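# Move cardboard box from floor tote to counter

## Task

One of the three floor totes holds the cardboard box; lift it out and set it on the counter. When finished, every other object must sit fully inside a tote that stands upright, the utility cart must still be standing, and the robot must be neither fallen nor leaning. Anything that stays in place only because the robot holds it at the end counts as not done.

## Robot and tools

ROBOT. A simulated Hello Robot Stretch 3 with one arm. It has a two-wheel differential base (0.33 m long, 0.34 m wide), a lift that rides up a mast, a telescoping arm that reaches out to the robot's RIGHT side, a wrist (yaw, pitch, roll) and a two-finger gripper. The arm cannot move the gripper forward or back; drive the base for that. The base cannot move sideways. A turn in place pivots about the midpoint between the drive wheels, 0.05 m behind the front edge. With the arm retracted and wrist folded, the wrist pokes out up to 0.06 m past the right side and a turn sweeps a 0.28 m radius; an unfolded, level wrist reaches past that circle. Loose objects may occasionally get a brief nudge from outside.

FRAMES. Base frame: origin on the floor between the drive wheels, x forward, y left, z up. hand_pose is reported in it, located where the closed fingertips meet; with all wrist joints at 0 its x axis points up, y back along the arm toward the mast, z toward the rear. The odometry frame is the base frame as it was at scene start; heading is positive to the left, from -3.142 to 3.142.

execute_actions. Argument "actions": a list run in order (empty list = just report). Each action may have "robot", "steps" (integer 1 to 450, control steps at 30 per second, default 1) and "until". {"steps": n} alone only waits. "robot" is one of: a single command; a list of up to 8 commands and {"pause_s": s} items (s at most 15) run one after another, each starting only when the previous one ended "done" (for base and gripper_m, "off_target" also lets it continue); or {"stop": true}, which brakes everything and clears the queue. A command holds "base", "joints", "contact_limits", or several; base and joints start together and keep running across later actions. A new command takes over at once, discarding the rest of any older queue.
- "base": exactly one key. translate_m = metres to drive straight, an offset from where the base is when that command begins, positive forward, magnitude at most 1. rotate_rad = radians to turn in place, an offset from current heading, positive counter-clockwise (left), magnitude at most 3.2.
- "joints": absolute targets by name; unnamed joints keep their goals. lift_m 0 to 1.1 (arm height on mast, metres); arm_m 0 to 0.52 (extension, metres); wrist_yaw_rad -1.345 to 4.42 (0 along the arm, positive swings toward the front, 3.0 folds over the base); wrist_pitch_rad -1.57 to 0.451 (0 level, negative tips fingertips down); wrist_roll_rad -2.911 to 2.911 (0 = fingers side by side, level); gripper_m -0.089 to 0.179 (larger is wider; actual fingertip gap is about 0.007 m smaller when nearly shut and 0.025 m smaller when fully open, zero below 0.007); head_pan_rad -3.953 to 1.73 (0 forward, positive left, -1.57 looks along the arm); head_tilt_rad -1.53 to 0.419 (negative down).
- "contact_limits": {"arm_m": effort percent 1 to 100}; the arm halts with contact_stop when its effort reaches about that value (negative when retracting). Smaller is softer; too small stops immediately. It lasts until the next arm_m command.
Any invalid value rejects the whole call and nothing runs.

"until" ends an action early when all its conditions hold. {"robot": {"status": "ended"}} waits until nothing is moving and no queue is running (use steps 450). Other fields: a joint reading, its _goal or _status, base_status, translate_m, rotate_rad, x, y, heading, refusals, queue, queue_left; numbers use [op, value] with "=", "!=", "<", "<=", ">", ">=", compared as printed; statuses take a word or ["!=", "moving"]. {"any": {"status": "ended"}} fires when any one motion or the queue finishes.

SPEED. Full base speed (0.30 m/s, 1.9 rad/s) only when stowed: lift_m below 0.30, arm_m below 0.03, wrist_yaw_rad above 2.54. Otherwise 0.10 m/s and 0.63 rad/s.

GRIPPER. Grip by sending gripper_m smaller than the object; smaller squeezes harder, but the stall guard may weaken an overly hard squeeze and let heavy or slick items slide. Release by going at least 0.02 above the touch value. Neither the reading nor "done" proves a hold; check the cameras. To re-squeeze, send a new value.

SELF-COLLISION. Fold (wrist_yaw_rad 3.0) or unfold only with lift_m 0.32 to 0.95, wrist_pitch_rad -0.4, wrist_roll_rad near 0; once folded, lift_m may go down to 0.25. With wrist_yaw_rad below -0.4 keep wrist_pitch_rad at -0.5 or lower.

BALANCE AND SAFETY. Pushing an immovable thing with the gripper above about 0.45 m can tip the robot before contact_stop; higher contact limits and repeat pushes make it worse. Driving while holding, hooking or pushing something fixed can tip it, and so can snagging furniture, especially reversing. If tilted, reverse the last move in small steps, pull the gripper free, and if needed drop lift_m to about 0.2. Avoid drops, slams, hard hits, hard pushes, knocking over the cart or totes, and wrist overloads (a wrist servo can shut off for 10 s, "torque_fault").

RESULTS. Each result is one instant plus one image per camera. base_status shows progress in brackets (moved of goal, from wheel counts). joint_goals, joint_status, measured_speeds (unit per second). refusals, queue (idle/running/done/dropped/stopped), queue_left. Status words: moving, done, off_target (rest short of goal, may still push), contact_stop (lift/arm stopped on contact and goes slack until commanded), time_out, stopped, not_commanded, torque_fault. Lines "refused:", "dropped:" (indices from 0) and "replaced:" explain problems. robot.on_its_own reports goals the robot changed, slack or off servos, off-rest efforts and base lean of 3 degrees or more. base_tilt in degrees (forward, right positive). motor_effort in percent with peak in brackets; readings carry sizeable bias. lidar_m: 12 distances in 30-degree sectors, 1st straight ahead, counter-clockwise (4th left, 7th behind, 10th right), plane 0.17 m above floor, "-" = nothing. wrist_depth_mm and head_depth_mm: 7x7 grids of median depth in mm. turned_by_wheels and turned_by_imu: turn since last result.

CAMERAS. head_camera (896x504) and nav_camera (672x504, fisheye) ride on the head and follow head_pan_rad and head_tilt_rad; wrist_camera (644x364) is on the gripper. Calibrations are given per camera and are slightly inaccurate.

zoom_image: "camera" (head_camera, nav_camera, wrist_camera) and "region" [x0, y0, x1, y1] in pixels of that camera's latest image, top-left origin, at most 504 by 504.

finished_scene: "scene" = current scene number. Irreversible; call only once every motion has ended and the result holds without the robot.

Each tool is called after "Emit:" as name([rows], argument=value, ...), one row to a line, values as JSON.

## Session

Emit:
execute_actions(actions=[])

Scene clock: 0.00 s.
robot.base_odometry: x=+0.000 y=+0.000 heading=+0.000 (m, m, rad; robot's odometry frame)
robot.turned_by_wheels: +0.000 (rad since the last result)
robot.turned_by_imu: +0.000 (rad since the last result)
robot.base_tilt: forward=-1.2 right=-1.8 (deg)
robot.lidar_m: 1.75 1.51 1.16 1.13 1.19 1.21 2.41 2.53 2.43 2.65 2.06 1.35
robot.head_depth_mm: 1719 1703 1671 1669 1661 1656 1089 / 1722 1715 1668 1674 1659 1650 1641 / 1711 1720 1672 1666 1665 1654 1637 / 1736 1701 1697 1677 1669 1655 1640 / 1735 1713 1693 1686 1673 1653 1647 / 1735 1728 1704 1688 1672 1666 1655 / 1720 1710 1703 1696 1685 1670 1664
robot.base_status: not_commanded
robot.joint_positions: lift_m=+0.577 arm_m=-0.002 wrist_yaw_rad=+2.992 wrist_pitch_rad=-0.618 wrist_roll_rad=+0.000 gripper_m=+0.037 head_pan_rad=-0.017 head_tilt_rad=-0.005
robot.joint_goals: lift_m=+0.577 arm_m=-0.002 wrist_yaw_rad=+2.992 wrist_pitch_rad=-0.618 wrist_roll_rad=+0.000 gripper_m=+0.037 head_pan_rad=-0.017 head_tilt_rad=-0.005
robot.joint_status: lift_m=not_commanded arm_m=not_commanded wrist_yaw_rad=not_commanded wrist_pitch_rad=not_commanded wrist_roll_rad=not_commanded gripper_m=not_commanded head_pan_rad=not_commanded head_tilt_rad=not_commanded
robot.measured_speeds: translate_m=+0.000 rotate_rad=+0.000 lift_m=+0.000 arm_m=+0.000 wrist_yaw_rad=+0.000 wrist_pitch_rad=+0.000 wrist_roll_rad=+0.000 head_pan_rad=+0.000 head_tilt_rad=+0.000
robot: refusals=0 queue=idle queue_left=0
robot.motor_effort: left_wheel=+0 right_wheel=-1 lift_m=+22 arm_m=+0 wrist_yaw_rad=+0 wrist_pitch_rad=+6 wrist_roll_rad=+0 gripper_m=+1 head_pan_rad=+0 head_tilt_rad=+2 (%)
robot.hand_pose: x=+0.0079 y=+0.0495 z=+0.5475 quat_wxyz=(+0.265, +0.688, +0.164, +0.656) (m; robot's base frame)
robot.wrist_depth_mm: - - - - - - - / - - - - - - - / - - - - - - - / - - - - - - - / 856 850 - 845 879 854 857 / 742 742 - 743 - 749 743 / 672 664 - 683 655 674 662
pictures: head_camera (sideways: a quarter turn clockwise sets it upright), nav_camera (sideways: a quarter turn counterclockwise sets it upright), wrist_camera
Images, in order (width x height): head_camera 896x504, nav_camera 672x504, wrist_camera 644x364.

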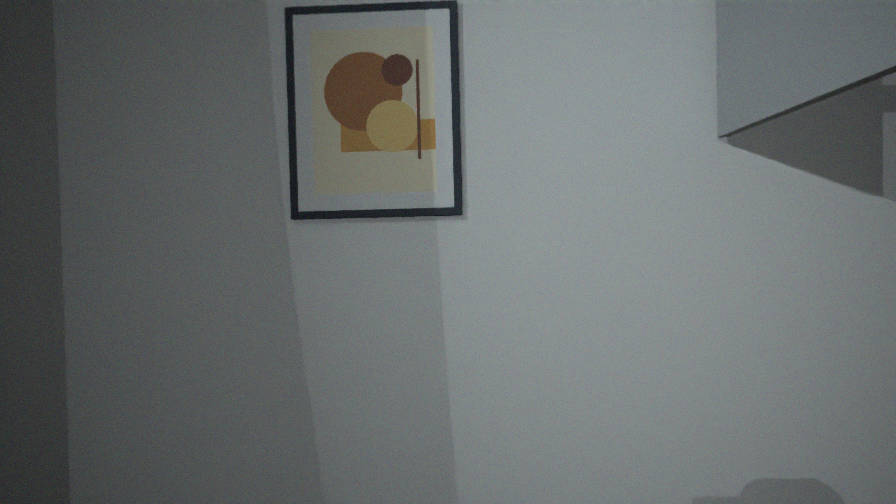

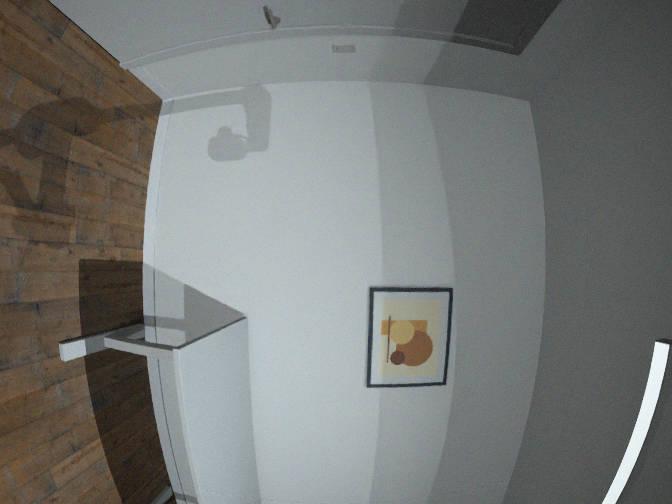

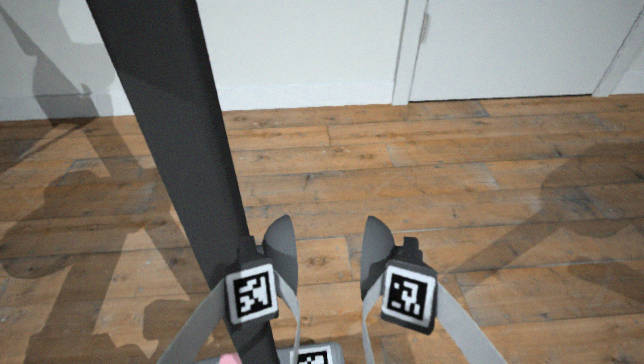

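Emit:
execute_actions([
  {"robot":{"joints":{"head_pan_rad":-1.6,"head_tilt_rad":-0.7}},"steps":200,"until":{"robot":{"status":"ended"}}},
])

Emit:
execute_actions([
  {"robot":{"joints":{"head_pan_rad":-3.2}},"steps":200,"until":{"robot":{"status":"ended"}}},
])

Emit:
execute_actions([
  {"robot":{"joints":{"head_pan_rad":1.5}},"steps":300,"until":{"robot":{"status":"ended"}}},
])

Scene clock: 1.57 s.
robot.base_odometry: x=+0.000 y=+0.000 heading=+0.000 (m, m, rad; robot's odometry frame)
robot.turned_by_wheels: +0.000 (rad since the last result)
robot.turned_by_imu: +0.000 (rad since the last result)
robot.base_tilt: forward=-1.2 right=-1.9 (deg)
robot.lidar_m: 1.75 1.51 1.16 1.13 1.18 1.21 2.41 2.52 2.43 2.64 2.05 1.34
robot.head_depth_mm: 2143 2316 2513 2063 1692 1412 1196 / 2242 2476 2696 2042 1697 1401 1203 / 2222 2444 2663 2130 1688 1404 1203 / 2225 2450 2634 2135 1704 1408 1206 / 2234 2462 2711 2146 1697 1401 1200 / 2231 2459 2672 2128 1710 1413 1201 / 2204 2471 2681 2128 1688 1403 1204
robot.base_status: not_commanded
robot.joint_positions: lift_m=+0.577 arm_m=-0.002 wrist_yaw_rad=+2.992 wrist_pitch_rad=-0.618 wrist_roll_rad=+0.000 gripper_m=+0.037 head_pan_rad=-1.593 head_tilt_rad=-0.691
robot.joint_goals: lift_m=+0.577 arm_m=-0.002 wrist_yaw_rad=+2.992 wrist_pitch_rad=-0.618 wrist_roll_rad=+0.000 gripper_m=+0.037 head_pan_rad=-1.600 head_tilt_rad=-0.700
robot.joint_status: lift_m=not_commanded arm_m=not_commanded wrist_yaw_rad=not_commanded wrist_pitch_rad=not_commanded wrist_roll_rad=not_commanded gripper_m=not_commanded head_pan_rad=done head_tilt_rad=done
robot.measured_speeds: translate_m=+0.000 rotate_rad=+0.000 lift_m=+0.000 arm_m=+0.000 wrist_yaw_rad=+0.000 wrist_pitch_rad=+0.000 wrist_roll_rad=+0.000 head_pan_rad=+0.000 head_tilt_rad=+0.000
robot: refusals=0 queue=done queue_left=0
robot.motor_effort: left_wheel=+0(0) right_wheel=-1(1) lift_m=+23(23) arm_m=+1(0) wrist_yaw_rad=+1(0) wrist_pitch_rad=+6(6) wrist_roll_rad=+0(0) gripper_m=+0(0) head_pan_rad=-4(47) head_tilt_rad=-3(25) (%)
robot.hand_pose: x=+0.0079 y=+0.0495 z=+0.5475 quat_wxyz=(+0.265, +0.688, +0.164, +0.656) (m; robot's base frame)
robot.wrist_depth_mm: - - - - - - - / - - - - - - - / - - - - - - - / - - - - - - - / 837 845 - 841 883 848 844 / 743 738 - 750 - 756 750 / 669 660 - 673 656 663 675
pictures: head_camera (sideways: a quarter turn clockwise sets it upright), nav_camera (sideways: a quarter turn counterclockwise sets it upright), wrist_camera
camera_calibration (this result's frames):
head_camera: T_world_to_cam=[[0.0244699, 0.595704, -0.802831, 1.064], [0.998015, -0.0611749, -0.014973, 0.0120553], [-0.0580326, -0.800871, -0.596018, 0.733681], [0, 0, 0, 1]] pos_world=[0.00451004, -0.0455078, 1.29168]
nav_camera: T_world_to_cam=[[-0.0149768, -0.678482, 0.734465, -0.916402], [-0.999318, 0.0349569, 0.0119148, 0.0392496], [-0.0337586, -0.733785, -0.678542, 0.842883], [0, 0, 0, 1]] pos_world=[0.0539526, -0.00463932, 1.24453]
wrist_camera: T_world_to_cam=[[0.988956, -0.147787, 0.0111651, -0.00444634], [-0.0951634, -0.690952, -0.716609, 0.4625], [0.11362, 0.707633, -0.697386, 0.503712], [0, 0, 0, 1]] pos_world=[-0.00882135, -0.0375346, 0.682763]
Images, in order (width x height): head_camera 896x504, nav_camera 672x504, wrist_camera 644x364.

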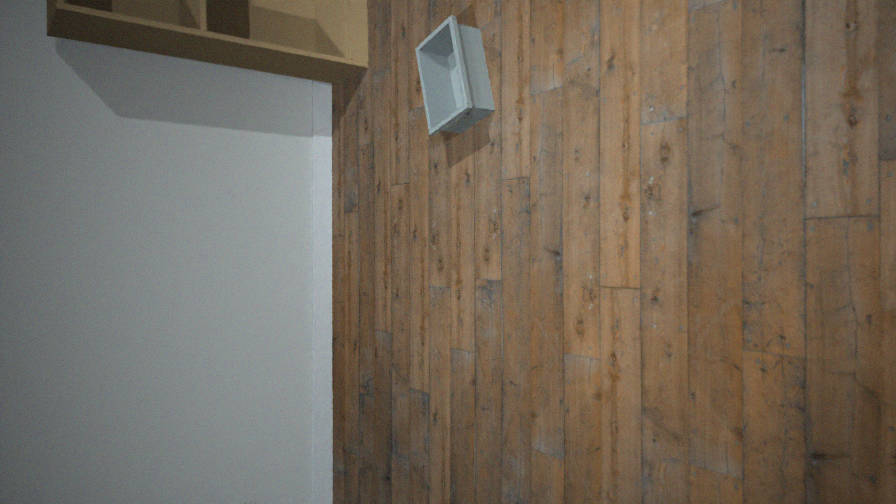

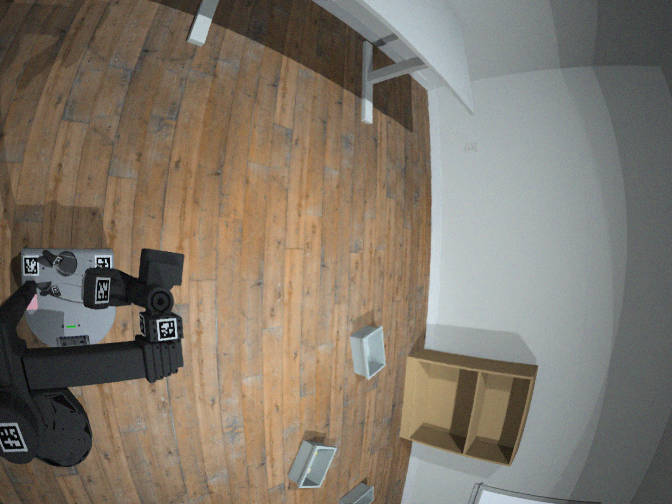

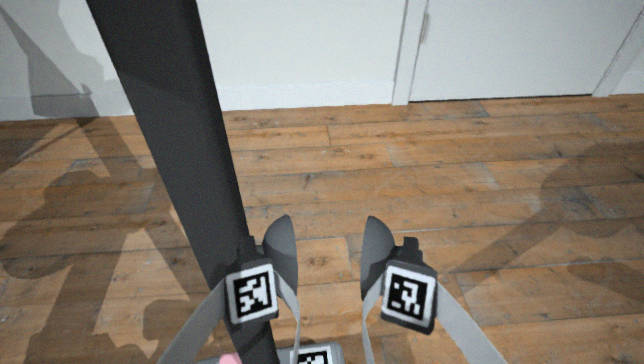

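Scene clock: 2.90 s.
robot.base_odometry: x=+0.000 y=+0.000 heading=+0.000 (m, m, rad; robot's odometry frame)
robot.turned_by_wheels: +0.000 (rad since the last result)
robot.turned_by_imu: +0.000 (rad since the last result)
robot.base_tilt: forward=-1.1 right=-1.8 (deg)
robot.lidar_m: 1.75 1.52 1.16 1.13 1.19 1.21 2.41 2.52 2.43 2.65 2.06 1.35
robot.head_depth_mm: 2623 2821 1705 1705 1598 1404 1218 / 2565 2840 2885 2139 1698 1413 1228 / 2529 2833 2877 2150 1692 1411 1250 / 2500 2281 2536 2142 1693 1404 1223 / 2515 2253 2539 2144 1690 1405 1197 / 2479 2239 2496 2147 1699 1398 1210 / 2487 2232 2478 2115 1698 1403 1204
robot.base_status: not_commanded
robot.joint_positions: lift_m=+0.577 arm_m=-0.002 wrist_yaw_rad=+2.992 wrist_pitch_rad=-0.618 wrist_roll_rad=+0.000 gripper_m=+0.037 head_pan_rad=-3.193 head_tilt_rad=-0.691
robot.joint_goals: lift_m=+0.577 arm_m=-0.002 wrist_yaw_rad=+2.992 wrist_pitch_rad=-0.618 wrist_roll_rad=+0.000 gripper_m=+0.037 head_pan_rad=-3.200 head_tilt_rad=-0.700
robot.joint_status: lift_m=not_commanded arm_m=not_commanded wrist_yaw_rad=not_commanded wrist_pitch_rad=not_commanded wrist_roll_rad=not_commanded gripper_m=not_commanded head_pan_rad=done head_tilt_rad=done
robot.measured_speeds: translate_m=+0.000 rotate_rad=+0.000 lift_m=+0.000 arm_m=+0.000 wrist_yaw_rad=+0.000 wrist_pitch_rad=+0.000 wrist_roll_rad=+0.000 head_pan_rad=+0.000 head_tilt_rad=+0.000
robot: refusals=0 queue=done queue_left=0
robot.motor_effort: left_wheel=+1(0) right_wheel=-1(1) lift_m=+23(23) arm_m=+0(0) wrist_yaw_rad=+0(0) wrist_pitch_rad=+6(6) wrist_roll_rad=+0(0) gripper_m=+0(0) head_pan_rad=-3(49) head_tilt_rad=-3(3) (%)
robot.hand_pose: x=+0.0079 y=+0.0495 z=+0.5475 quat_wxyz=(+0.265, +0.688, +0.164, +0.656) (m; robot's base frame)
robot.wrist_depth_mm: - - - - - - - / - - - - - - - / - - - - - - - / - - - - - - - / 841 833 - 836 880 858 856 / 755 745 - 740 - 759 741 / 661 661 - 683 661 673 664
pictures: head_camera (sideways: a quarter turn clockwise sets it upright), nav_camera (sideways: a quarter turn counterclockwise sets it upright), wrist_camera
camera_calibration (this result's frames):
head_camera: T_world_to_cam=[[0.595003, -0.0418696, -0.802632, 1.06026], [-0.090289, -0.995803, -0.0149861, 0.018711], [-0.798636, 0.0813856, -0.596286, 0.738547], [0, 0, 0, 1]] pos_world=[-0.0393385, 0.0029181, 1.29166]
nav_camera: T_world_to_cam=[[-0.678, 0.0347968, 0.734238, -0.912063], [0.0641213, 0.997871, 0.0119192, 0.032757], [-0.73226, 0.0551615, -0.678788, 0.847463], [0, 0, 0, 1]] pos_world=[0.0000843607, -0.0476977, 1.24453]
wrist_camera: T_world_to_cam=[[0.988956, -0.147787, 0.0111652, -0.00444636], [-0.0951634, -0.690952, -0.716609, 0.4625], [0.11362, 0.707633, -0.697386, 0.503712], [0, 0, 0, 1]] pos_world=[-0.00882135, -0.0375346, 0.682763]
Images, in order (width x height): head_camera 896x504, nav_camera 672x504, wrist_camera 644x364.

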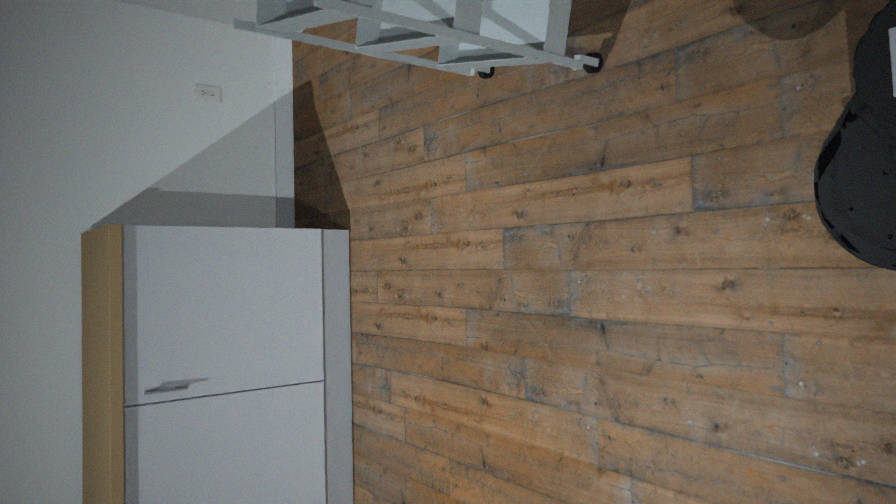

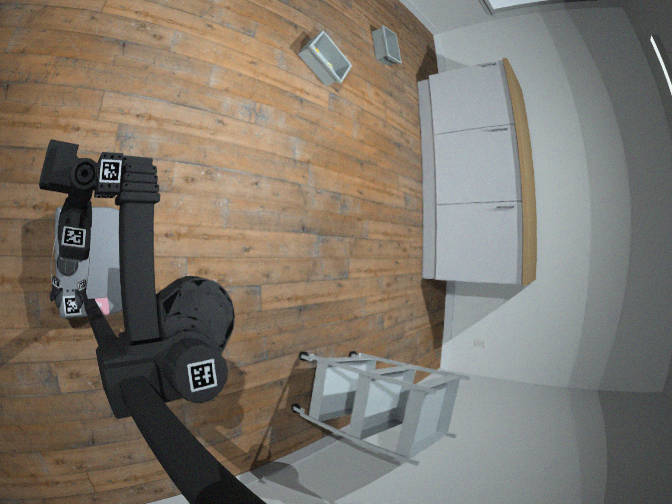

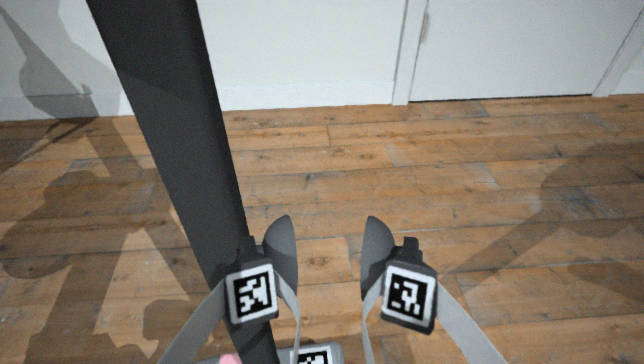

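Scene clock: 5.50 s.
robot.base_odometry: x=+0.000 y=+0.000 heading=+0.000 (m, m, rad; robot's odometry frame)
robot.turned_by_wheels: +0.000 (rad since the last result)
robot.turned_by_imu: -0.001 (rad since the last result)
robot.base_tilt: forward=-1.1 right=-2.0 (deg)
robot.lidar_m: 1.75 1.51 1.16 1.13 1.19 1.21 2.41 2.53 2.42 2.64 2.05 1.35
robot.head_depth_mm: 936 1034 1168 1343 1559 1399 1205 / 944 1054 1184 1341 1559 1398 1197 / 936 1048 1175 1353 1562 1402 1199 / 934 1045 1169 1343 1549 1402 1204 / 933 1037 1167 1329 1550 1406 1205 / 927 1030 1154 1328 1541 1405 1203 / 920 1025 1150 1311 1526 1410 1244
robot.base_status: not_commanded
robot.joint_positions: lift_m=+0.577 arm_m=-0.002 wrist_yaw_rad=+2.992 wrist_pitch_rad=-0.618 wrist_roll_rad=+0.000 gripper_m=+0.037 head_pan_rad=+1.493 head_tilt_rad=-0.691
robot.joint_goals: lift_m=+0.577 arm_m=-0.002 wrist_yaw_rad=+2.992 wrist_pitch_rad=-0.618 wrist_roll_rad=+0.000 gripper_m=+0.037 head_pan_rad=+1.500 head_tilt_rad=-0.700
robot.joint_status: lift_m=not_commanded arm_m=not_commanded wrist_yaw_rad=not_commanded wrist_pitch_rad=not_commanded wrist_roll_rad=not_commanded gripper_m=not_commanded head_pan_rad=done head_tilt_rad=done
robot.measured_speeds: translate_m=+0.000 rotate_rad=+0.000 lift_m=+0.000 arm_m=+0.000 wrist_yaw_rad=+0.000 wrist_pitch_rad=+0.000 wrist_roll_rad=+0.000 head_pan_rad=+0.000 head_tilt_rad=+0.000
robot: refusals=0 queue=done queue_left=0
robot.motor_effort: left_wheel=+0(0) right_wheel=+0(1) lift_m=+23(23) arm_m=+1(0) wrist_yaw_rad=+1(1) wrist_pitch_rad=+6(6) wrist_roll_rad=+0(0) gripper_m=+0(0) head_pan_rad=+4(46) head_tilt_rad=-3(3) (%)
robot.hand_pose: x=+0.0079 y=+0.0495 z=+0.5475 quat_wxyz=(+0.265, +0.688, +0.164, +0.656) (m; robot's base frame)
robot.wrist_depth_mm: - - - - - - - / - - - - - - - / - - - - - - - / - - - - - - - / 849 848 - 853 884 873 865 / 737 752 - 749 - 748 750 / 654 668 - 680 644 666 669
pictures: head_camera (sideways: a quarter turn clockwise sets it upright), nav_camera (sideways: a quarter turn counterclockwise sets it upright), wrist_camera
camera_calibration (this result's frames):
head_camera: T_world_to_cam=[[-0.0578355, -0.593664, -0.802632, 1.06424], [-0.993019, 0.117002, -0.0149861, 0.0242177], [0.102807, 0.796162, -0.596286, 0.733048], [0, 0, 0, 1]] pos_world=[0.0102375, 0.0453438, 1.29166]
nav_camera: T_world_to_cam=[[0.0529944, 0.676821, 0.734238, -0.916522], [0.995789, -0.0908996, 0.0119192, 0.0270738], [0.0748091, 0.730514, -0.678788, 0.842539], [0, 0, 0, 1]] pos_world=[-0.0414189, 0.00729458, 1.24453]
wrist_camera: T_world_to_cam=[[0.988956, -0.147786, 0.0111652, -0.0044464], [-0.0951633, -0.690952, -0.716609, 0.4625], [0.11362, 0.707633, -0.697386, 0.503712], [0, 0, 0, 1]] pos_world=[-0.00882135, -0.0375346, 0.682763]
Images, in order (width x height): head_camera 896x504, nav_camera 672x504, wrist_camera 644x364.

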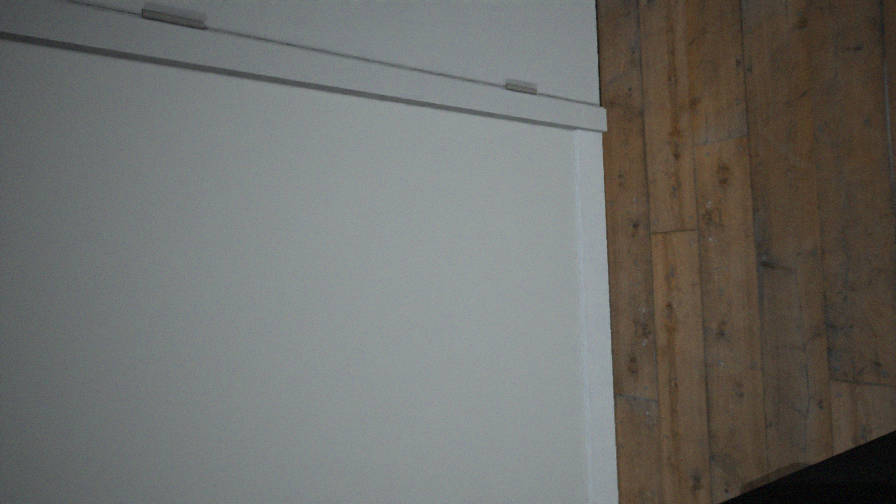

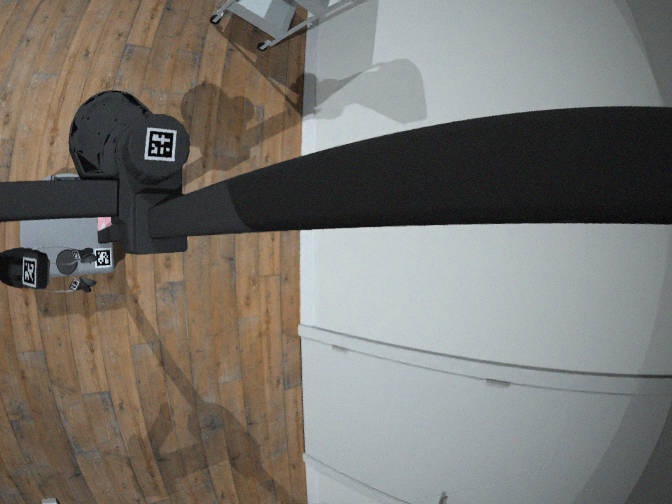

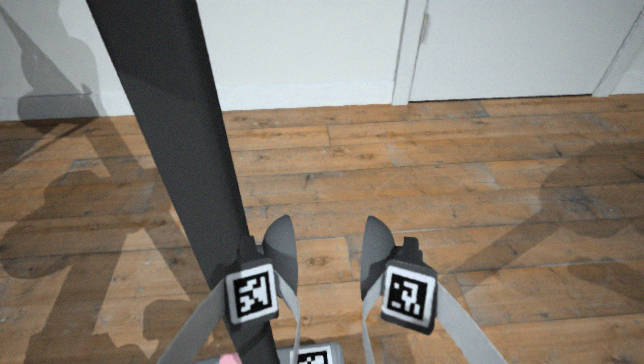

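Emit:
execute_actions([
  {"robot":{"joints":{"head_pan_rad":-2.3,"head_tilt_rad":-0.6}},"steps":300,"until":{"robot":{"status":"ended"}}},
])

Scene clock: 7.97 s.
robot.base_odometry: x=+0.000 y=+0.000 heading=+0.000 (m, m, rad; robot's odometry frame)
robot.turned_by_wheels: +0.000 (rad since the last result)
robot.turned_by_imu: -0.001 (rad since the last result)
robot.base_tilt: forward=-1.0 right=-1.7 (deg)
robot.lidar_m: 1.75 1.51 1.16 1.13 1.19 1.21 2.41 2.52 2.43 2.65 2.06 1.35
robot.head_depth_mm: 2962 2556 2726 2404 1837 1494 1258 / 3230 3469 3530 2420 1841 1485 1253 / 3132 3497 3482 2428 1852 1480 1253 / 2875 3155 3322 2443 1843 1502 1253 / 2654 2875 3063 2439 1854 1494 1257 / 2463 2627 2815 2413 1844 1499 1257 / 2354 2432 2668 2434 1822 1488 1255
robot.base_status: not_commanded
robot.joint_positions: lift_m=+0.577 arm_m=-0.002 wrist_yaw_rad=+2.992 wrist_pitch_rad=-0.618 wrist_roll_rad=+0.000 gripper_m=+0.037 head_pan_rad=-2.293 head_tilt_rad=-0.606
robot.joint_goals: lift_m=+0.577 arm_m=-0.002 wrist_yaw_rad=+2.992 wrist_pitch_rad=-0.618 wrist_roll_rad=+0.000 gripper_m=+0.037 head_pan_rad=-2.300 head_tilt_rad=-0.600
robot.joint_status: lift_m=not_commanded arm_m=not_commanded wrist_yaw_rad=not_commanded wrist_pitch_rad=not_commanded wrist_roll_rad=not_commanded gripper_m=not_commanded head_pan_rad=done head_tilt_rad=done
robot.measured_speeds: translate_m=+0.000 rotate_rad=+0.000 lift_m=+0.000 arm_m=+0.000 wrist_yaw_rad=+0.000 wrist_pitch_rad=+0.000 wrist_roll_rad=+0.000 head_pan_rad=+0.000 head_tilt_rad=+0.000
robot: refusals=0 queue=done queue_left=0
robot.motor_effort: left_wheel=+1(0) right_wheel=-1(0) lift_m=+23(23) arm_m=+0(0) wrist_yaw_rad=+1(0) wrist_pitch_rad=+6(6) wrist_roll_rad=+0(0) gripper_m=+0(0) head_pan_rad=-4(48) head_tilt_rad=+2(10) (%)
robot.hand_pose: x=+0.0079 y=+0.0495 z=+0.5475 quat_wxyz=(+0.265, +0.688, +0.164, +0.656) (m; robot's base frame)
robot.wrist_depth_mm: - - - - - - - / - - - - - - - / - - - - - - - / - - - - - - - / 843 854 - 858 865 848 857 / 741 746 - 762 - 755 747 / 668 665 - 689 650 663 665
pictures: head_camera (sideways: a quarter turn clockwise sets it upright), nav_camera (sideways: a quarter turn counterclockwise sets it upright), wrist_camera
camera_calibration (this result's frames):
head_camera: T_world_to_cam=[[0.356208, 0.387305, -0.850359, 1.12394], [0.723168, -0.690575, -0.0116014, 0.00934385], [-0.59173, -0.61082, -0.526075, 0.64594], [0, 0, 0, 1]] pos_world=[-0.0248927, -0.0343039, 1.29568]
nav_camera: T_world_to_cam=[[-0.405899, -0.460849, 0.789217, -0.985383], [-0.741163, 0.671238, 0.0107729, 0.0391603], [-0.534717, -0.580566, -0.61402, 0.762009], [0, 0, 0, 1]] pos_world=[0.0365172, -0.0380028, 1.24515]
wrist_camera: T_world_to_cam=[[0.988956, -0.147786, 0.0111652, -0.00444636], [-0.0951631, -0.690952, -0.716609, 0.4625], [0.11362, 0.707633, -0.697386, 0.503712], [0, 0, 0, 1]] pos_world=[-0.00882138, -0.0375346, 0.682763]
Images, in order (width x height): head_camera 896x504, nav_camera 672x504, wrist_camera 644x364.

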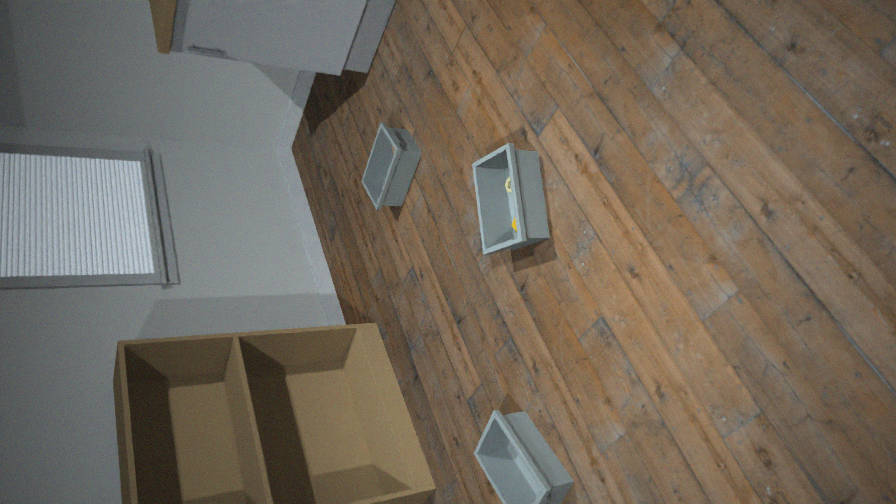

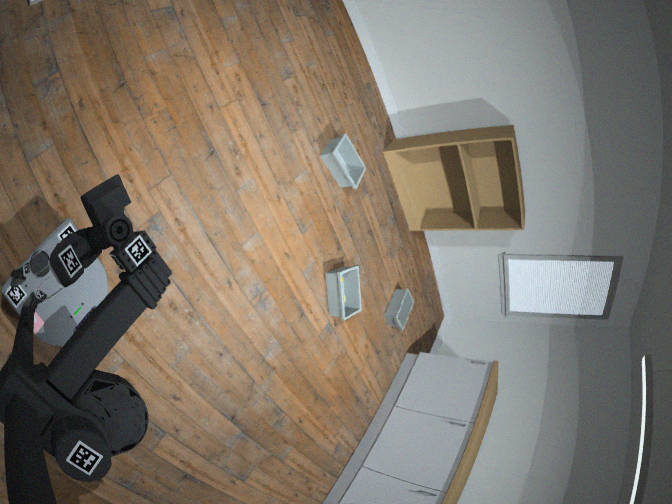

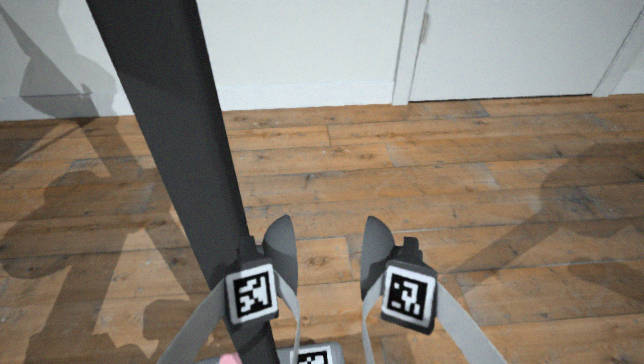

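Emit:
execute_actions([
  {"robot":[{"joints":{"lift_m":0.27,"head_pan_rad":-1.57,"head_tilt_rad":-1.0}},{"base":{"rotate_rad":0.383}},{"base":{"translate_m":-0.9}},{"base":{"translate_m":-0.44}},{"base":{"rotate_rad":-0.383}}],"steps":450,"until":{"robot":{"status":"ended"}}},
])

Scene clock: 24.00 s.
robot.base_odometry: x=-1.243 y=-0.501 heading=+0.000 (m, m, rad; robot's odometry frame)
robot.turned_by_wheels: +0.000 (rad since the last result)
robot.turned_by_imu: -0.003 (rad since the last result)
robot.base_tilt: forward=-1.2 right=-1.7 (deg)
robot.lidar_m: 2.53 2.29 1.73 1.03 1.77 1.21 1.18 1.24 2.15 1.80 2.20 2.73
robot.head_depth_mm: 1888 2114 1839 1540 1387 1223 1104 / 1844 2133 1835 1579 1369 1225 1123 / 1869 2029 1856 1574 1350 1222 - / 1849 2035 1838 1577 1354 1220 - / 1849 2031 1848 1563 1322 1225 1103 / 1810 2035 1845 1568 1374 1230 1104 / 1907 2139 1839 1538 1372 1217 1101
robot.base_status: done (rotate_rad -0.3829 of -0.3830)
robot.joint_positions: lift_m=+0.270 arm_m=-0.002 wrist_yaw_rad=+2.992 wrist_pitch_rad=-0.618 wrist_roll_rad=+0.000 gripper_m=+0.037 head_pan_rad=-1.577 head_tilt_rad=-0.988
robot.joint_goals: lift_m=+0.270 arm_m=-0.002 wrist_yaw_rad=+2.992 wrist_pitch_rad=-0.618 wrist_roll_rad=+0.000 gripper_m=+0.037 head_pan_rad=-1.570 head_tilt_rad=-1.000
robot.joint_status: lift_m=done arm_m=not_commanded wrist_yaw_rad=not_commanded wrist_pitch_rad=not_commanded wrist_roll_rad=not_commanded gripper_m=not_commanded head_pan_rad=done head_tilt_rad=done
robot.measured_speeds: translate_m=+0.000 rotate_rad=+0.000 lift_m=+0.000 arm_m=+0.000 wrist_yaw_rad=+0.000 wrist_pitch_rad=+0.000 wrist_roll_rad=+0.000 head_pan_rad=+0.000 head_tilt_rad=+0.000
robot: refusals=0 queue=done queue_left=0
robot.motor_effort: left_wheel=+1(7) right_wheel=-2(9) lift_m=+17(23) arm_m=+0(0) wrist_yaw_rad=+0(0) wrist_pitch_rad=+6(6) wrist_roll_rad=+0(0) gripper_m=+0(1) head_pan_rad=+3(41) head_tilt_rad=-4(20) (%)
robot.hand_pose: x=+0.0079 y=+0.0494 z=+0.2409 quat_wxyz=(+0.265, +0.688, +0.164, +0.656) (m; robot's base frame)
robot.wrist_depth_mm: - - - - - - - / 804 791 812 814 819 824 816 / 646 656 653 653 651 656 658 / 552 543 546 552 550 552 552 / 489 - - - 492 479 477 / - - - - - 420 416 / - - - - 364 370 373
pictures: head_camera (sideways: a quarter turn clockwise sets it upright), nav_camera (sideways: a quarter turn counterclockwise sets it upright), wrist_camera
camera_calibration (this result's frames):
head_camera: T_world_to_cam=[[0.0159943, 0.804924, -0.593162, 0.790814], [0.998911, -0.0388646, -0.0258044, 0.0261431], [-0.0438236, -0.592103, -0.80467, 1.00496], [0, 0, 0, 1]] pos_world=[0.00527784, -0.0404877, 1.27842]
nav_camera: T_world_to_cam=[[-0.00502337, -0.863908, 0.503625, -0.615694], [-0.999777, 0.0146737, 0.0151987, 0.0349825], [-0.0205203, -0.503436, -0.863789, 1.08367], [0, 0, 0, 1]] pos_world=[0.0541191, 0.0131433, 1.24561]
wrist_camera: T_world_to_cam=[[0.988957, -0.147784, 0.0111648, -0.00102295], [-0.0951941, -0.691156, -0.716409, 0.242662], [0.11359, 0.707435, -0.697591, 0.28994], [0, 0, 0, 1]] pos_world=[-0.00882274, -0.037548, 0.376116]
Images, in order (width x height): head_camera 896x504, nav_camera 672x504, wrist_camera 644x364.

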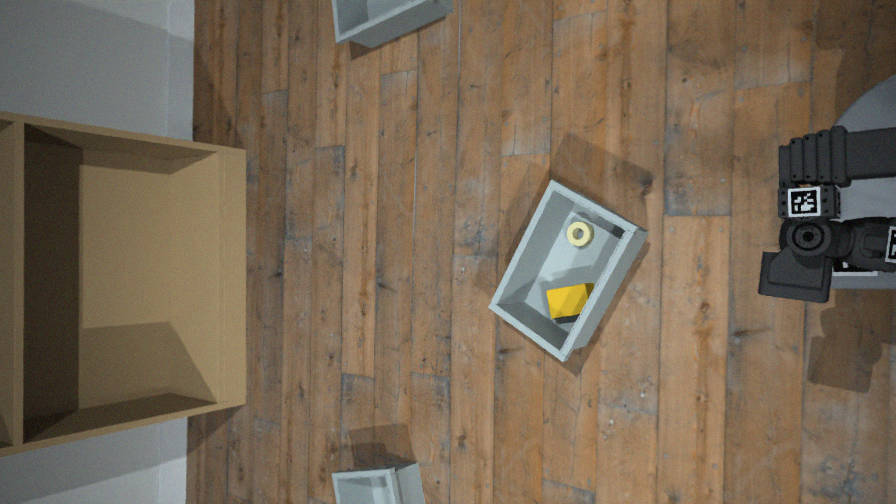

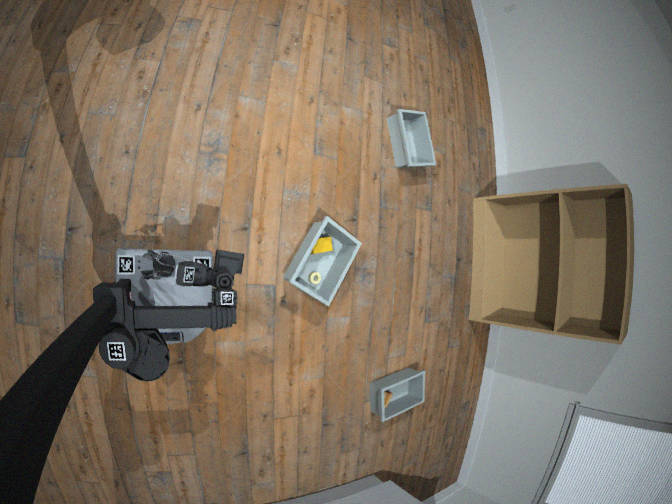

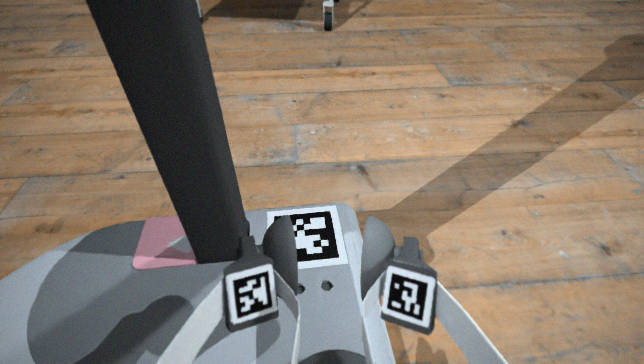

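Emit:
execute_actions([
  {"robot":[{"base":{"translate_m":-0.7}},{"base":{"rotate_rad":1.571}},{"base":{"translate_m":-0.42}},{"base":{"rotate_rad":-1.571}},{"joints":{"head_tilt_rad":-1.15}}],"steps":450,"until":{"robot":{"status":"ended"}}},
])

Scene clock: 36.53 s.
robot.base_odometry: x=-1.943 y=-0.921 heading=+0.000 (m, m, rad; robot's odometry frame)
robot.turned_by_wheels: +0.000 (rad since the last result)
robot.turned_by_imu: -0.003 (rad since the last result)
robot.base_tilt: forward=-1.1 right=-1.8 (deg)
robot.lidar_m: 3.26 2.91 1.62 2.13 0.67 0.50 0.49 0.51 0.73 1.39 1.68 2.44
robot.head_depth_mm: 1590 1771 1604 1440 1302 1186 1108 / 1613 1799 1599 1431 1293 1211 - / 1599 1768 1592 1436 1303 - - / 1615 1767 1598 1397 1293 - - / 1612 1795 1594 1404 1286 1186 1092 / 1528 1699 1584 1431 1288 1187 1092 / 1579 1679 1587 1412 1296 1186 1091
robot.base_status: done (rotate_rad -1.5709 of -1.5710)
robot.joint_positions: lift_m=+0.270 arm_m=-0.002 wrist_yaw_rad=+2.992 wrist_pitch_rad=-0.618 wrist_roll_rad=+0.000 gripper_m=+0.037 head_pan_rad=-1.576 head_tilt_rad=-1.136
robot.joint_goals: lift_m=+0.270 arm_m=-0.002 wrist_yaw_rad=+2.992 wrist_pitch_rad=-0.618 wrist_roll_rad=+0.000 gripper_m=+0.037 head_pan_rad=-1.570 head_tilt_rad=-1.150
robot.joint_status: lift_m=done arm_m=not_commanded wrist_yaw_rad=not_commanded wrist_pitch_rad=not_commanded wrist_roll_rad=not_commanded gripper_m=not_commanded head_pan_rad=done head_tilt_rad=done
robot.measured_speeds: translate_m=+0.000 rotate_rad=+0.000 lift_m=+0.000 arm_m=+0.000 wrist_yaw_rad=+0.000 wrist_pitch_rad=+0.000 wrist_roll_rad=+0.000 head_pan_rad=+0.000 head_tilt_rad=+0.000
robot: refusals=0 queue=done queue_left=0
robot.motor_effort: left_wheel=+0(9) right_wheel=-2(10) lift_m=+17(17) arm_m=+0(0) wrist_yaw_rad=+1(1) wrist_pitch_rad=+6(6) wrist_roll_rad=+0(0) gripper_m=+0(1) head_pan_rad=+4(3) head_tilt_rad=-4(14) (%)
robot.hand_pose: x=+0.0079 y=+0.0494 z=+0.2409 quat_wxyz=(+0.265, +0.688, +0.164, +0.656) (m; robot's base frame)
robot.wrist_depth_mm: 738 - - - - - - / 736 805 816 803 813 801 814 / 656 654 664 649 663 652 657 / 548 554 552 551 547 543 543 / 489 - - - 490 472 470 / - - - - - 415 413 / - - - - 365 369 373
pictures: head_camera (sideways: a quarter turn clockwise sets it upright), nav_camera (sideways: a quarter turn counterclockwise sets it upright), wrist_camera
camera_calibration (this result's frames):
head_camera: T_world_to_cam=[[0.0163584, 0.88338, -0.468372, 0.628247], [0.998938, -0.0346143, -0.0303958, 0.0321151], [-0.0430634, -0.467378, -0.883008, 1.10678], [0, 0, 0, 1]] pos_world=[0.00530376, -0.0365832, 1.27253]
nav_camera: T_world_to_cam=[[-0.00530403, -0.928559, 0.371146, -0.443136], [-0.999791, 0.0122454, 0.0163483, 0.0334889], [-0.0197252, -0.370982, -0.928431, 1.16765], [0, 0, 0, 1]] pos_world=[0.0541637, 0.0212896, 1.248]
wrist_camera: T_world_to_cam=[[0.988957, -0.147783, 0.0111647, -0.00102781], [-0.0951974, -0.691177, -0.716388, 0.242626], [0.113587, 0.707414, -0.697613, 0.289969], [0, 0, 0, 1]] pos_world=[-0.00882288, -0.0375825, 0.376113]
Images, in order (width x height): head_camera 896x504, nav_camera 672x504, wrist_camera 644x364.

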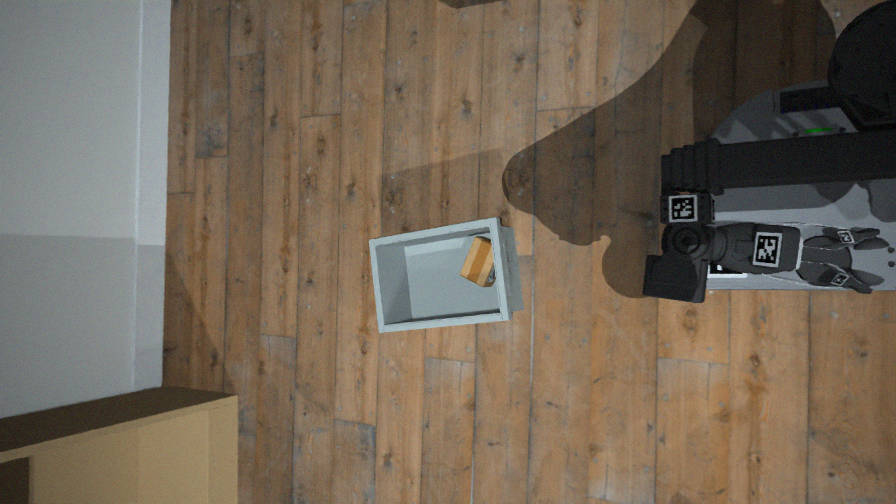

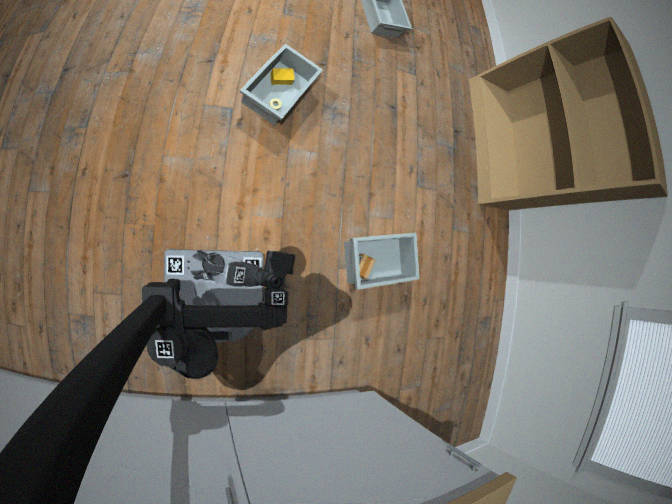

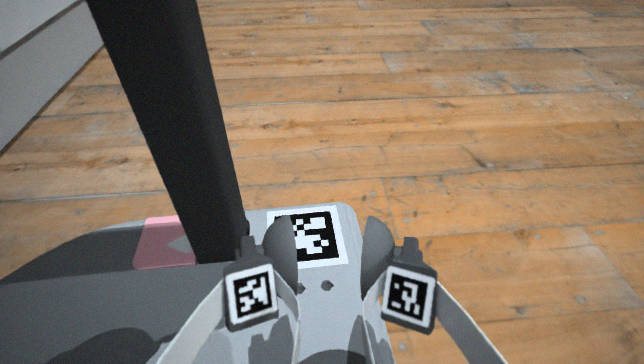

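Emit:
execute_actions([
  {"robot":[{"joints":{"lift_m":0.6,"wrist_pitch_rad":-0.4}},{"joints":{"wrist_yaw_rad":0.0}},{"joints":{"wrist_pitch_rad":-1.5,"arm_m":0.2,"gripper_m":0.12}}],"steps":450,"until":{"robot":{"status":"ended"}}},
])

Scene clock: 45.60 s.
robot.base_odometry: x=-1.943 y=-0.921 heading=+0.000 (m, m, rad; robot's odometry frame)
robot.turned_by_wheels: +0.000 (rad since the last result)
robot.turned_by_imu: -0.002 (rad since the last result)
robot.base_tilt: forward=-1.2 right=-1.8 (deg)
robot.lidar_m: 3.27 2.91 1.61 2.14 0.67 0.50 0.49 0.51 0.73 1.39 1.68 2.43
robot.head_depth_mm: 1611 1783 1608 1434 1293 1187 1104 / 1605 1787 1599 1431 - - - / 1610 1757 1628 - 1278 1217 - / 1598 1756 1590 1418 1294 1216 - / 1612 1771 1589 1411 1292 1187 1094 / 1539 1710 1595 1423 1291 1181 1088 / 1566 1685 1582 1429 1286 1177 1087
robot.base_status: done (rotate_rad -1.5709 of -1.5710)
robot.joint_positions: lift_m=+0.600 arm_m=+0.200 wrist_yaw_rad=+0.001 wrist_pitch_rad=-1.495 wrist_roll_rad=+0.000 gripper_m=+0.120 head_pan_rad=-1.576 head_tilt_rad=-1.136
robot.joint_goals: lift_m=+0.600 arm_m=+0.200 wrist_yaw_rad=+0.000 wrist_pitch_rad=-1.500 wrist_roll_rad=+0.000 gripper_m=+0.120 head_pan_rad=-1.570 head_tilt_rad=-1.150
robot.joint_status: lift_m=done arm_m=done wrist_yaw_rad=done wrist_pitch_rad=done wrist_roll_rad=not_commanded gripper_m=done head_pan_rad=done head_tilt_rad=done
robot.measured_speeds: translate_m=+0.000 rotate_rad=+0.000 lift_m=+0.000 arm_m=+0.000 wrist_yaw_rad=+0.000 wrist_pitch_rad=+0.000 wrist_roll_rad=+0.000 head_pan_rad=+0.000 head_tilt_rad=+0.000
robot: refusals=0 queue=done queue_left=0
robot.motor_effort: left_wheel=+1(1) right_wheel=-2(2) lift_m=+28(28) arm_m=+5(5) wrist_yaw_rad=-1(2) wrist_pitch_rad=-2(11) wrist_roll_rad=+0(0) gripper_m=+1(79) head_pan_rad=+3(3) head_tilt_rad=-4(4) (%)
robot.hand_pose: x=-0.0216 y=-0.3400 z=+0.4811 quat_wxyz=(+0.519, +0.481, -0.518, -0.481) (m; robot's base frame)
robot.wrist_depth_mm: 615 625 617 563 616 614 615 / 622 618 628 607 612 619 615 / 628 626 625 622 624 630 632 / 634 645 624 625 626 629 631 / 639 638 643 631 645 634 640 / 641 646 639 650 648 - 641 / 667 650 645 - - 652 603
pictures: head_camera (sideways: a quarter turn clockwise sets it upright), nav_camera (sideways: a quarter turn counterclockwise sets it upright), wrist_camera
camera_calibration (this result's frames):
head_camera: T_world_to_cam=[[0.0163595, 0.88358, -0.467995, 0.627756], [0.998938, -0.0346012, -0.0304082, 0.0321312], [-0.0430612, -0.467, -0.883208, 1.10704], [0, 0, 0, 1]] pos_world=[0.00530383, -0.0365707, 1.27251]
nav_camera: T_world_to_cam=[[-0.00530481, -0.928718, 0.370749, -0.442619], [-0.999791, 0.0122383, 0.0163511, 0.0334852], [-0.0197229, -0.370585, -0.928589, 1.16786], [0, 0, 0, 1]] pos_world=[0.0541638, 0.0213127, 1.24801]
wrist_camera: T_world_to_cam=[[-0.999927, -0.0103377, 0.0062911, -0.0260309], [-0.00981346, 0.99688, 0.0783178, 0.336185], [-0.0070811, 0.0782503, -0.996909, 0.663832], [0, 0, 0, 1]] pos_world=[-0.0180291, -0.38735, 0.635615]
Images, in order (width x height): head_camera 896x504, nav_camera 672x504, wrist_camera 644x364.

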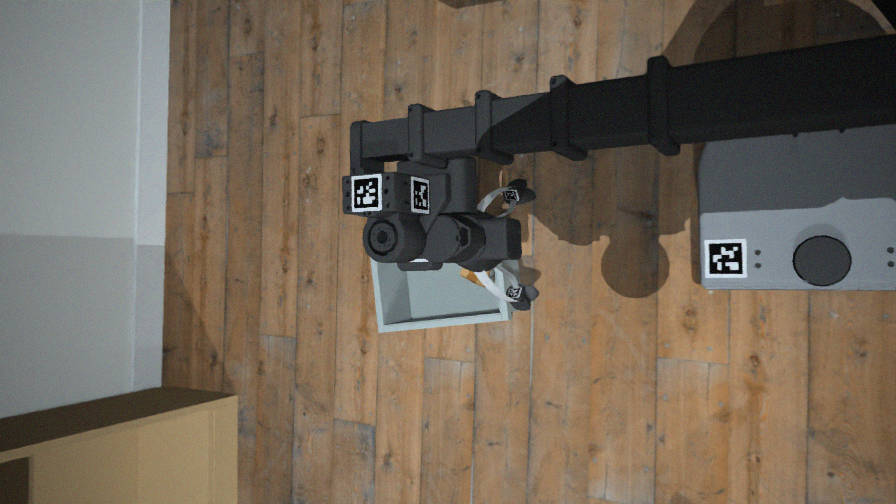

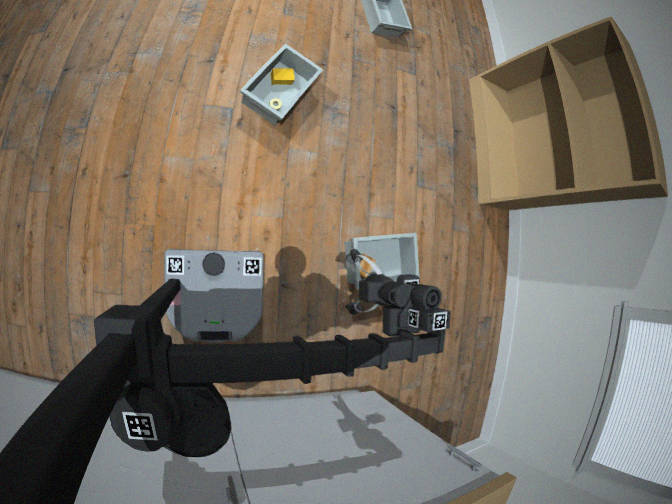

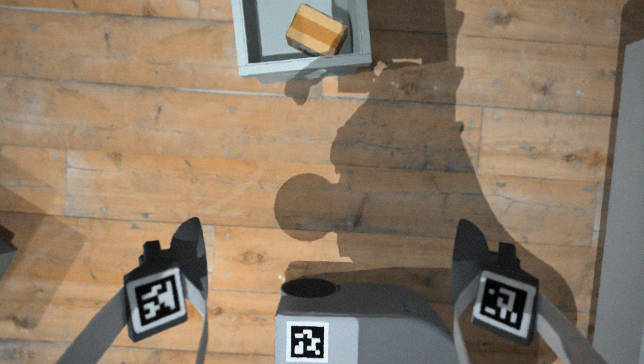

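Emit:
execute_actions([
  {"robot":{"joints":{"wrist_roll_rad":1.25,"arm_m":0.45,"gripper_m":0.1,"lift_m":0.4}},"steps":450,"until":{"robot":{"status":"ended"}}},
])

Scene clock: 48.83 s.
robot.base_odometry: x=-1.943 y=-0.921 heading=+0.000 (m, m, rad; robot's odometry frame)
robot.turned_by_wheels: +0.000 (rad since the last result)
robot.turned_by_imu: -0.001 (rad since the last result)
robot.base_tilt: forward=-1.1 right=-1.6 (deg)
robot.lidar_m: 3.28 2.91 1.62 2.13 0.67 0.50 0.49 0.51 0.73 1.39 1.67 2.43
robot.head_depth_mm: 1606 1789 1593 1441 1297 1189 1116 / 1611 1759 1597 1431 1298 1203 - / 1605 1776 1627 1449 1299 1216 - / 1612 1779 1645 1411 1297 1210 - / 1621 1782 1588 1399 1292 1185 1094 / 1543 1696 1590 1424 1295 1190 1089 / 1560 1691 1596 1416 1288 1184 1088
robot.base_status: done (rotate_rad -1.5709 of -1.5710)
robot.joint_positions: lift_m=+0.400 arm_m=+0.450 wrist_yaw_rad=+0.001 wrist_pitch_rad=-1.496 wrist_roll_rad=+1.246 gripper_m=+0.100 head_pan_rad=-1.576 head_tilt_rad=-1.136
robot.joint_goals: lift_m=+0.400 arm_m=+0.450 wrist_yaw_rad=+0.000 wrist_pitch_rad=-1.500 wrist_roll_rad=+1.250 gripper_m=+0.100 head_pan_rad=-1.570 head_tilt_rad=-1.150
robot.joint_status: lift_m=done arm_m=done wrist_yaw_rad=done wrist_pitch_rad=done wrist_roll_rad=done gripper_m=done head_pan_rad=done head_tilt_rad=done
robot.measured_speeds: translate_m=+0.000 rotate_rad=+0.000 lift_m=+0.000 arm_m=+0.000 wrist_yaw_rad=+0.000 wrist_pitch_rad=+0.000 wrist_roll_rad=+0.000 head_pan_rad=+0.000 head_tilt_rad=+0.000
robot: refusals=0 queue=done queue_left=0
robot.motor_effort: left_wheel=+1(1) right_wheel=-2(2) lift_m=+17(28) arm_m=+5(5) wrist_yaw_rad=+0(1) wrist_pitch_rad=-2(2) wrist_roll_rad=+3(4) gripper_m=+0(70) head_pan_rad=+3(3) head_tilt_rad=-4(5) (%)
robot.hand_pose: x=-0.0216 y=-0.5895 z=+0.2817 quat_wxyz=(+0.119, +0.110, -0.723, -0.672) (m; robot's base frame)
robot.wrist_depth_mm: 443 428 423 414 407 394 389 / 454 436 430 421 413 402 395 / 458 369 434 426 418 409 399 / 469 387 442 389 421 419 410 / 476 387 454 442 430 426 411 / 488 370 373 404 441 426 425 / 497 481 473 351 451 446 432
pictures: head_camera (sideways: a quarter turn clockwise sets it upright), nav_camera (sideways: a quarter turn counterclockwise sets it upright), wrist_camera
camera_calibration (this result's frames):
head_camera: T_world_to_cam=[[0.0163596, 0.88358, -0.467995, 0.627756], [0.998938, -0.0346014, -0.0304082, 0.0321312], [-0.0430613, -0.467001, -0.883208, 1.10704], [0, 0, 0, 1]] pos_world=[0.00530383, -0.0365707, 1.27251]
nav_camera: T_world_to_cam=[[-0.00530492, -0.928718, 0.370749, -0.442619], [-0.999791, 0.0122384, 0.0163511, 0.0334852], [-0.019723, -0.370585, -0.928589, 1.16786], [0, 0, 0, 1]] pos_world=[0.0541638, 0.0213126, 1.24801]
wrist_camera: T_world_to_cam=[[-0.329942, 0.941786, -0.0646251, 0.568384], [0.933286, 0.335717, 0.127558, 0.217302], [0.141828, -0.0182271, -0.989724, 0.428876], [0, 0, 0, 1]] pos_world=[-0.0760976, -0.600431, 0.433482]
Images, in order (width x height): head_camera 896x504, nav_camera 672x504, wrist_camera 644x364.

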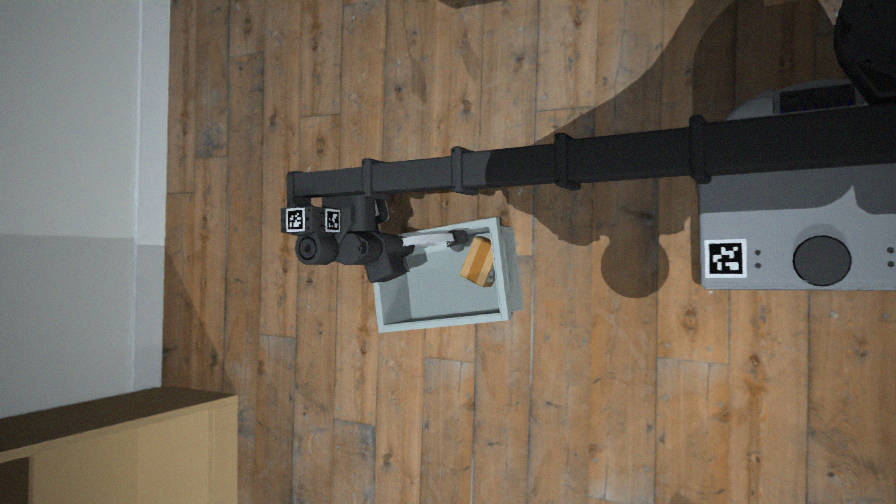

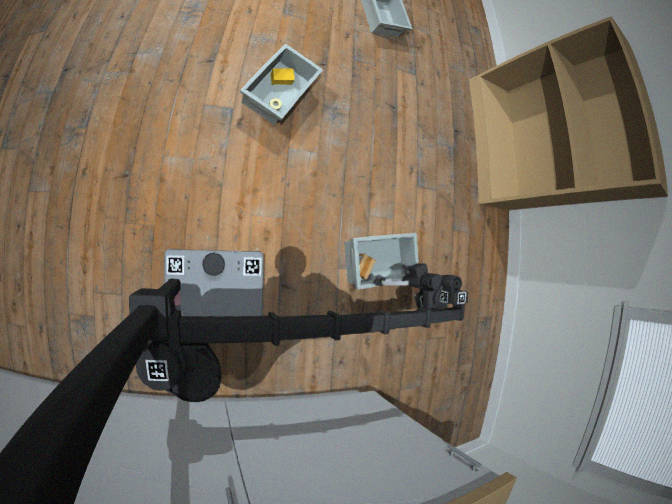

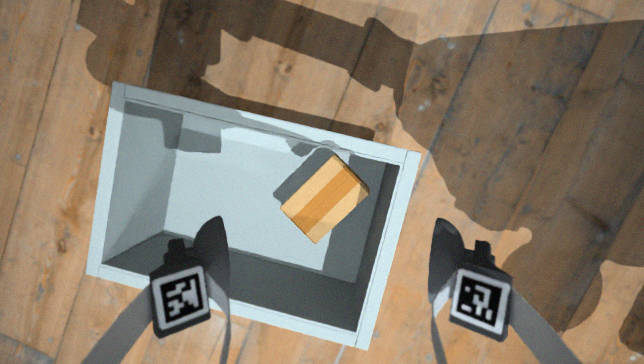

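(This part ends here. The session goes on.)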